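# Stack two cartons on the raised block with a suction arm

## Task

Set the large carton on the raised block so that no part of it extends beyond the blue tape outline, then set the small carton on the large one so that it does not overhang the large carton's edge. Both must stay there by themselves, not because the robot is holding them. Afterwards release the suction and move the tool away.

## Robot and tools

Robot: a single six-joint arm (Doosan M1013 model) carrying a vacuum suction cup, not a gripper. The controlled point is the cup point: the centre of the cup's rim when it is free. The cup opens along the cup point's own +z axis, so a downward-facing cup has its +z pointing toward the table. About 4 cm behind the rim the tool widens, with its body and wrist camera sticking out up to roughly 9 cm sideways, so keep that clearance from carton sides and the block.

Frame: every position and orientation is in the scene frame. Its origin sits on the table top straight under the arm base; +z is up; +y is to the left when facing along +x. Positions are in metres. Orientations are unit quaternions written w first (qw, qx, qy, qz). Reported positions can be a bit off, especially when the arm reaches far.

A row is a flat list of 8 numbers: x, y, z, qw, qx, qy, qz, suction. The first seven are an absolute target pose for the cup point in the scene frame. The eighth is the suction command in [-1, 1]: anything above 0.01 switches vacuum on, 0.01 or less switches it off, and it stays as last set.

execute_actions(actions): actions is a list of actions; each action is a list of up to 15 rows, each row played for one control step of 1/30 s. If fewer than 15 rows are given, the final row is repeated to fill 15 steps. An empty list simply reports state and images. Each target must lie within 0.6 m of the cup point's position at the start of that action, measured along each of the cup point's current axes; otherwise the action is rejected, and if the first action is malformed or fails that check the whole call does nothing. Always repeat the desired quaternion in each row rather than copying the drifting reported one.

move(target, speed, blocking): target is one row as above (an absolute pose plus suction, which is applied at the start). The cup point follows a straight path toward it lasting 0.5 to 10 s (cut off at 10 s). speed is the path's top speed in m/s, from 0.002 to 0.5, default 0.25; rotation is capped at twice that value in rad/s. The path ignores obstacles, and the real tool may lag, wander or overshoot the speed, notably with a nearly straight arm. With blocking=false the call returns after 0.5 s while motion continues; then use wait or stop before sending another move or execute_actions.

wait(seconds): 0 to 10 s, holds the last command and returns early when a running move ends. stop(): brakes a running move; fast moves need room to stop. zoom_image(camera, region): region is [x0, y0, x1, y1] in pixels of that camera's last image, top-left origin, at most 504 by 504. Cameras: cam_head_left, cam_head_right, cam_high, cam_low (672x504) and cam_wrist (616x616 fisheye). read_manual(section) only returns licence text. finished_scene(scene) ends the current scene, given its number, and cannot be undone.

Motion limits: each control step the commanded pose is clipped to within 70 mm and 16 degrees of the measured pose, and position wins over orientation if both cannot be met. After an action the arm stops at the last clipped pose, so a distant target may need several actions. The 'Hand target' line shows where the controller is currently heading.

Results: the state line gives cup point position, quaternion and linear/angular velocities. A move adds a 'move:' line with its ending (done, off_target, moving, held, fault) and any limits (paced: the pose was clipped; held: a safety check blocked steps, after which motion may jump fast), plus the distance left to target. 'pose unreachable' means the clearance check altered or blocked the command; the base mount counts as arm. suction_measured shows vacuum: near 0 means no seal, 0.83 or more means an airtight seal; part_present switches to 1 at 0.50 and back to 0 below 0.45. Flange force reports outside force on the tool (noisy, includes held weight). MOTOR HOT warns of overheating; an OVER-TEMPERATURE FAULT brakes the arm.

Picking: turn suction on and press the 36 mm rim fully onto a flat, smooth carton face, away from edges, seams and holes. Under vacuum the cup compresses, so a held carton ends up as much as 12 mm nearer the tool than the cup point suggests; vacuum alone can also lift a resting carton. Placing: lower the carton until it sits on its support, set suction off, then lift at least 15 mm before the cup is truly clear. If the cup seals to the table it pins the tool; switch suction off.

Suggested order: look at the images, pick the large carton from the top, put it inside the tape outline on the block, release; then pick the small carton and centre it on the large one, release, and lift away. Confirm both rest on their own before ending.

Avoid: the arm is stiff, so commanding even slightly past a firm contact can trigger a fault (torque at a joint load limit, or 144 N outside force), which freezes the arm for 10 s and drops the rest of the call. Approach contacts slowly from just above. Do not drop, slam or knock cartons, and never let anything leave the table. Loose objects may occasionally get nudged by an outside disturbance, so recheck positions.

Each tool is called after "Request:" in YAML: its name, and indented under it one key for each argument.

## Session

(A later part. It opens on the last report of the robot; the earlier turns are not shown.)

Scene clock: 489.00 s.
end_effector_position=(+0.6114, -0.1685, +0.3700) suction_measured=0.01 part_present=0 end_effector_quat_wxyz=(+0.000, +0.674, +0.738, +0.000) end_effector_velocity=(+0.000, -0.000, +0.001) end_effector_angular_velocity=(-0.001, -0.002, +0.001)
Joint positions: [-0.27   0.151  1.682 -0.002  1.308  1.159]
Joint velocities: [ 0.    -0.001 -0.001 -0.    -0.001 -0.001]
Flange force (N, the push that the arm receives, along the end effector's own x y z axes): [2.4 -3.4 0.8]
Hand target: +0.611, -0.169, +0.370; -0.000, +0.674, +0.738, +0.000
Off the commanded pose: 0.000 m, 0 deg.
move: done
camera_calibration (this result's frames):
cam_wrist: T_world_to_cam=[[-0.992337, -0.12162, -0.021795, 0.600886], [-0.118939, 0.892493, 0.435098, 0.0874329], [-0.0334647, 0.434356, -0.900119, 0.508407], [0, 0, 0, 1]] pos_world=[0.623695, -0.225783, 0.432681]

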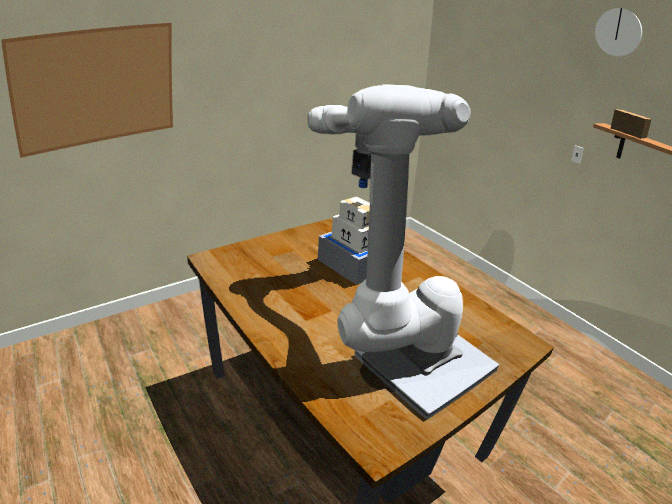

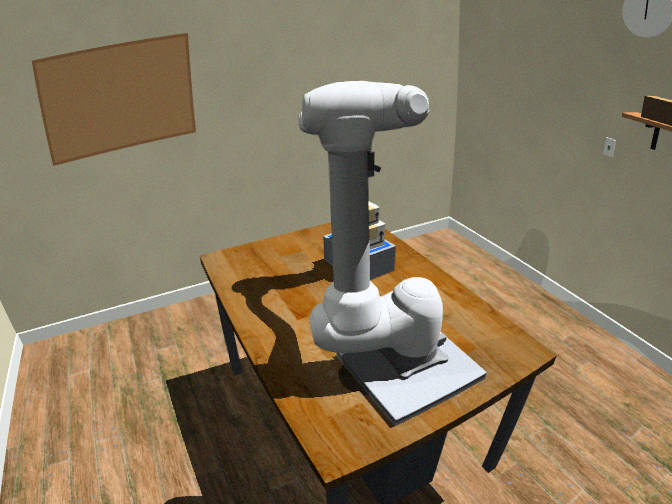

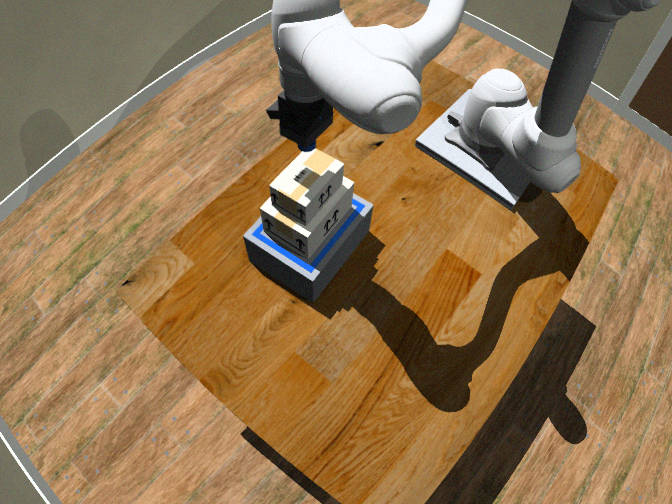

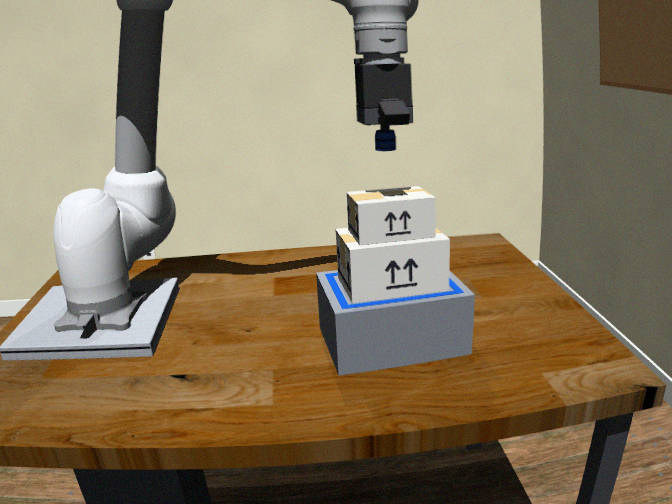

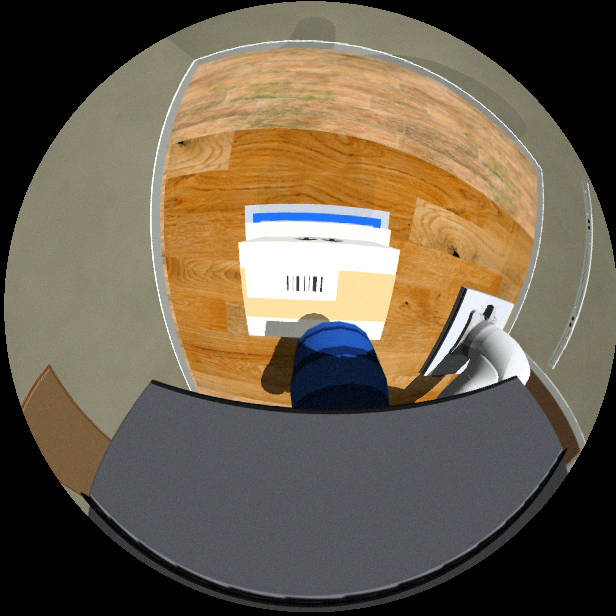

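Request:
execute_actions:
  actions: []

Scene clock: 502.43 s.
end_effector_position=(+0.6114, -0.1685, +0.3700) suction_measured=0.01 part_present=0 end_effector_quat_wxyz=(-0.000, +0.674, +0.738, +0.000) end_effector_velocity=(+0.001, -0.001, -0.001) end_effector_angular_velocity=(+0.001, +0.000, -0.001)
Joint positions: [-0.27   0.151  1.682 -0.002  1.308  1.159]
Joint velocities: [-0.001  0.002 -0.     0.001 -0.002 -0.   ]
Flange force (N, the push that the arm receives, along the end effector's own x y z axes): [0.0 -8.9 -0.5]
Hand target: +0.611, -0.169, +0.370; -0.000, +0.674, +0.738, +0.000
Off the commanded pose: 0.000 m, 0 deg.
camera_calibration (this result's frames):
cam_wrist: T_world_to_cam=[[-0.992333, -0.121661, -0.021748, 0.600889], [-0.118955, 0.892481, 0.435119, 0.0874305], [-0.0335271, 0.43437, -0.90011, 0.508414], [0, 0, 0, 1]] pos_world=[0.623728, -0.225765, 0.432655]

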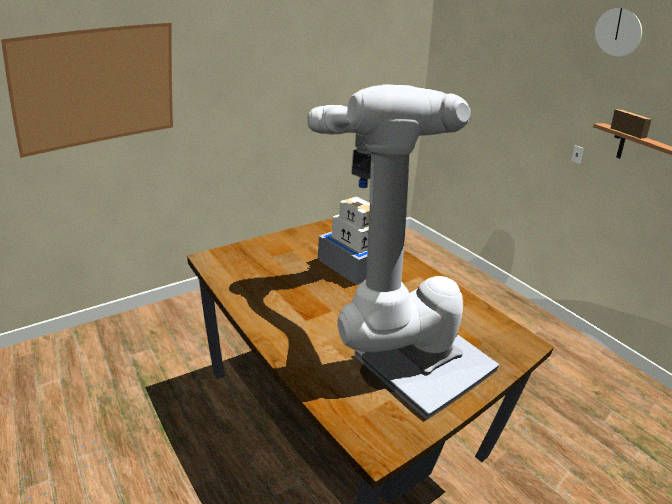

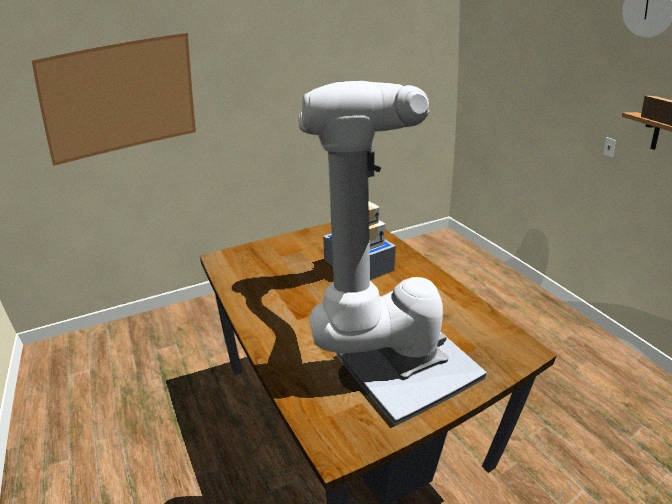

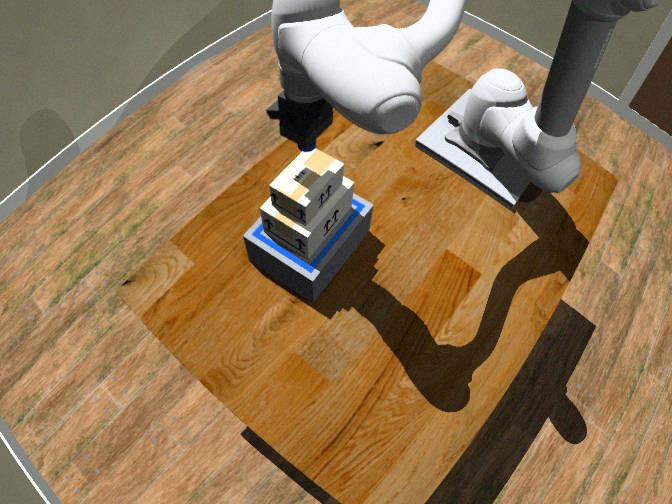

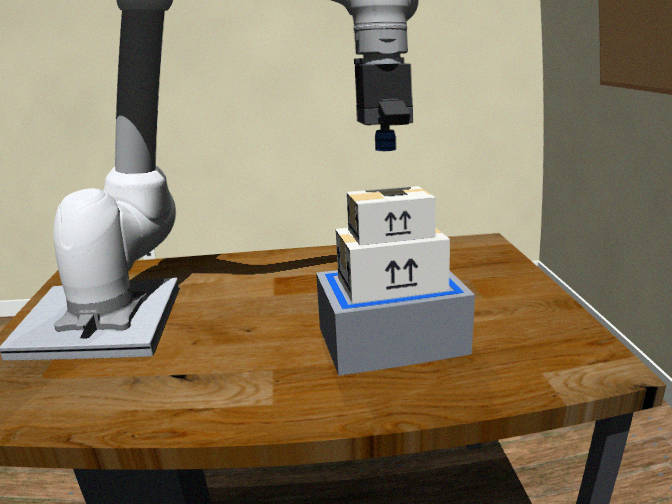

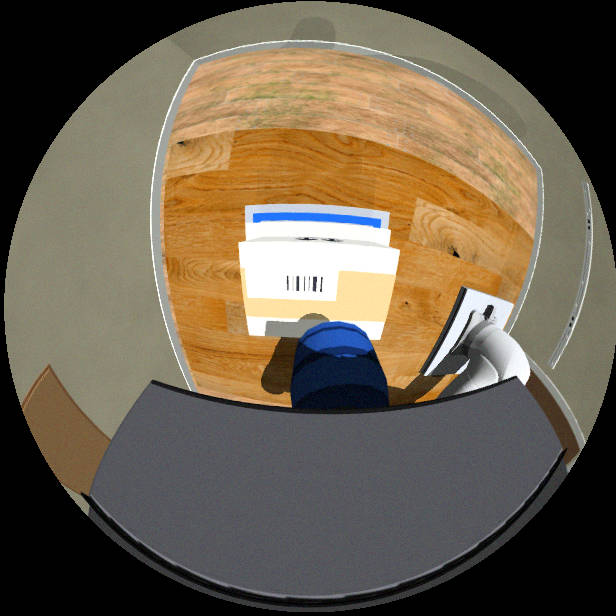

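Request:
finished_scene:
  scene: 1

The scene is finished: the task was done.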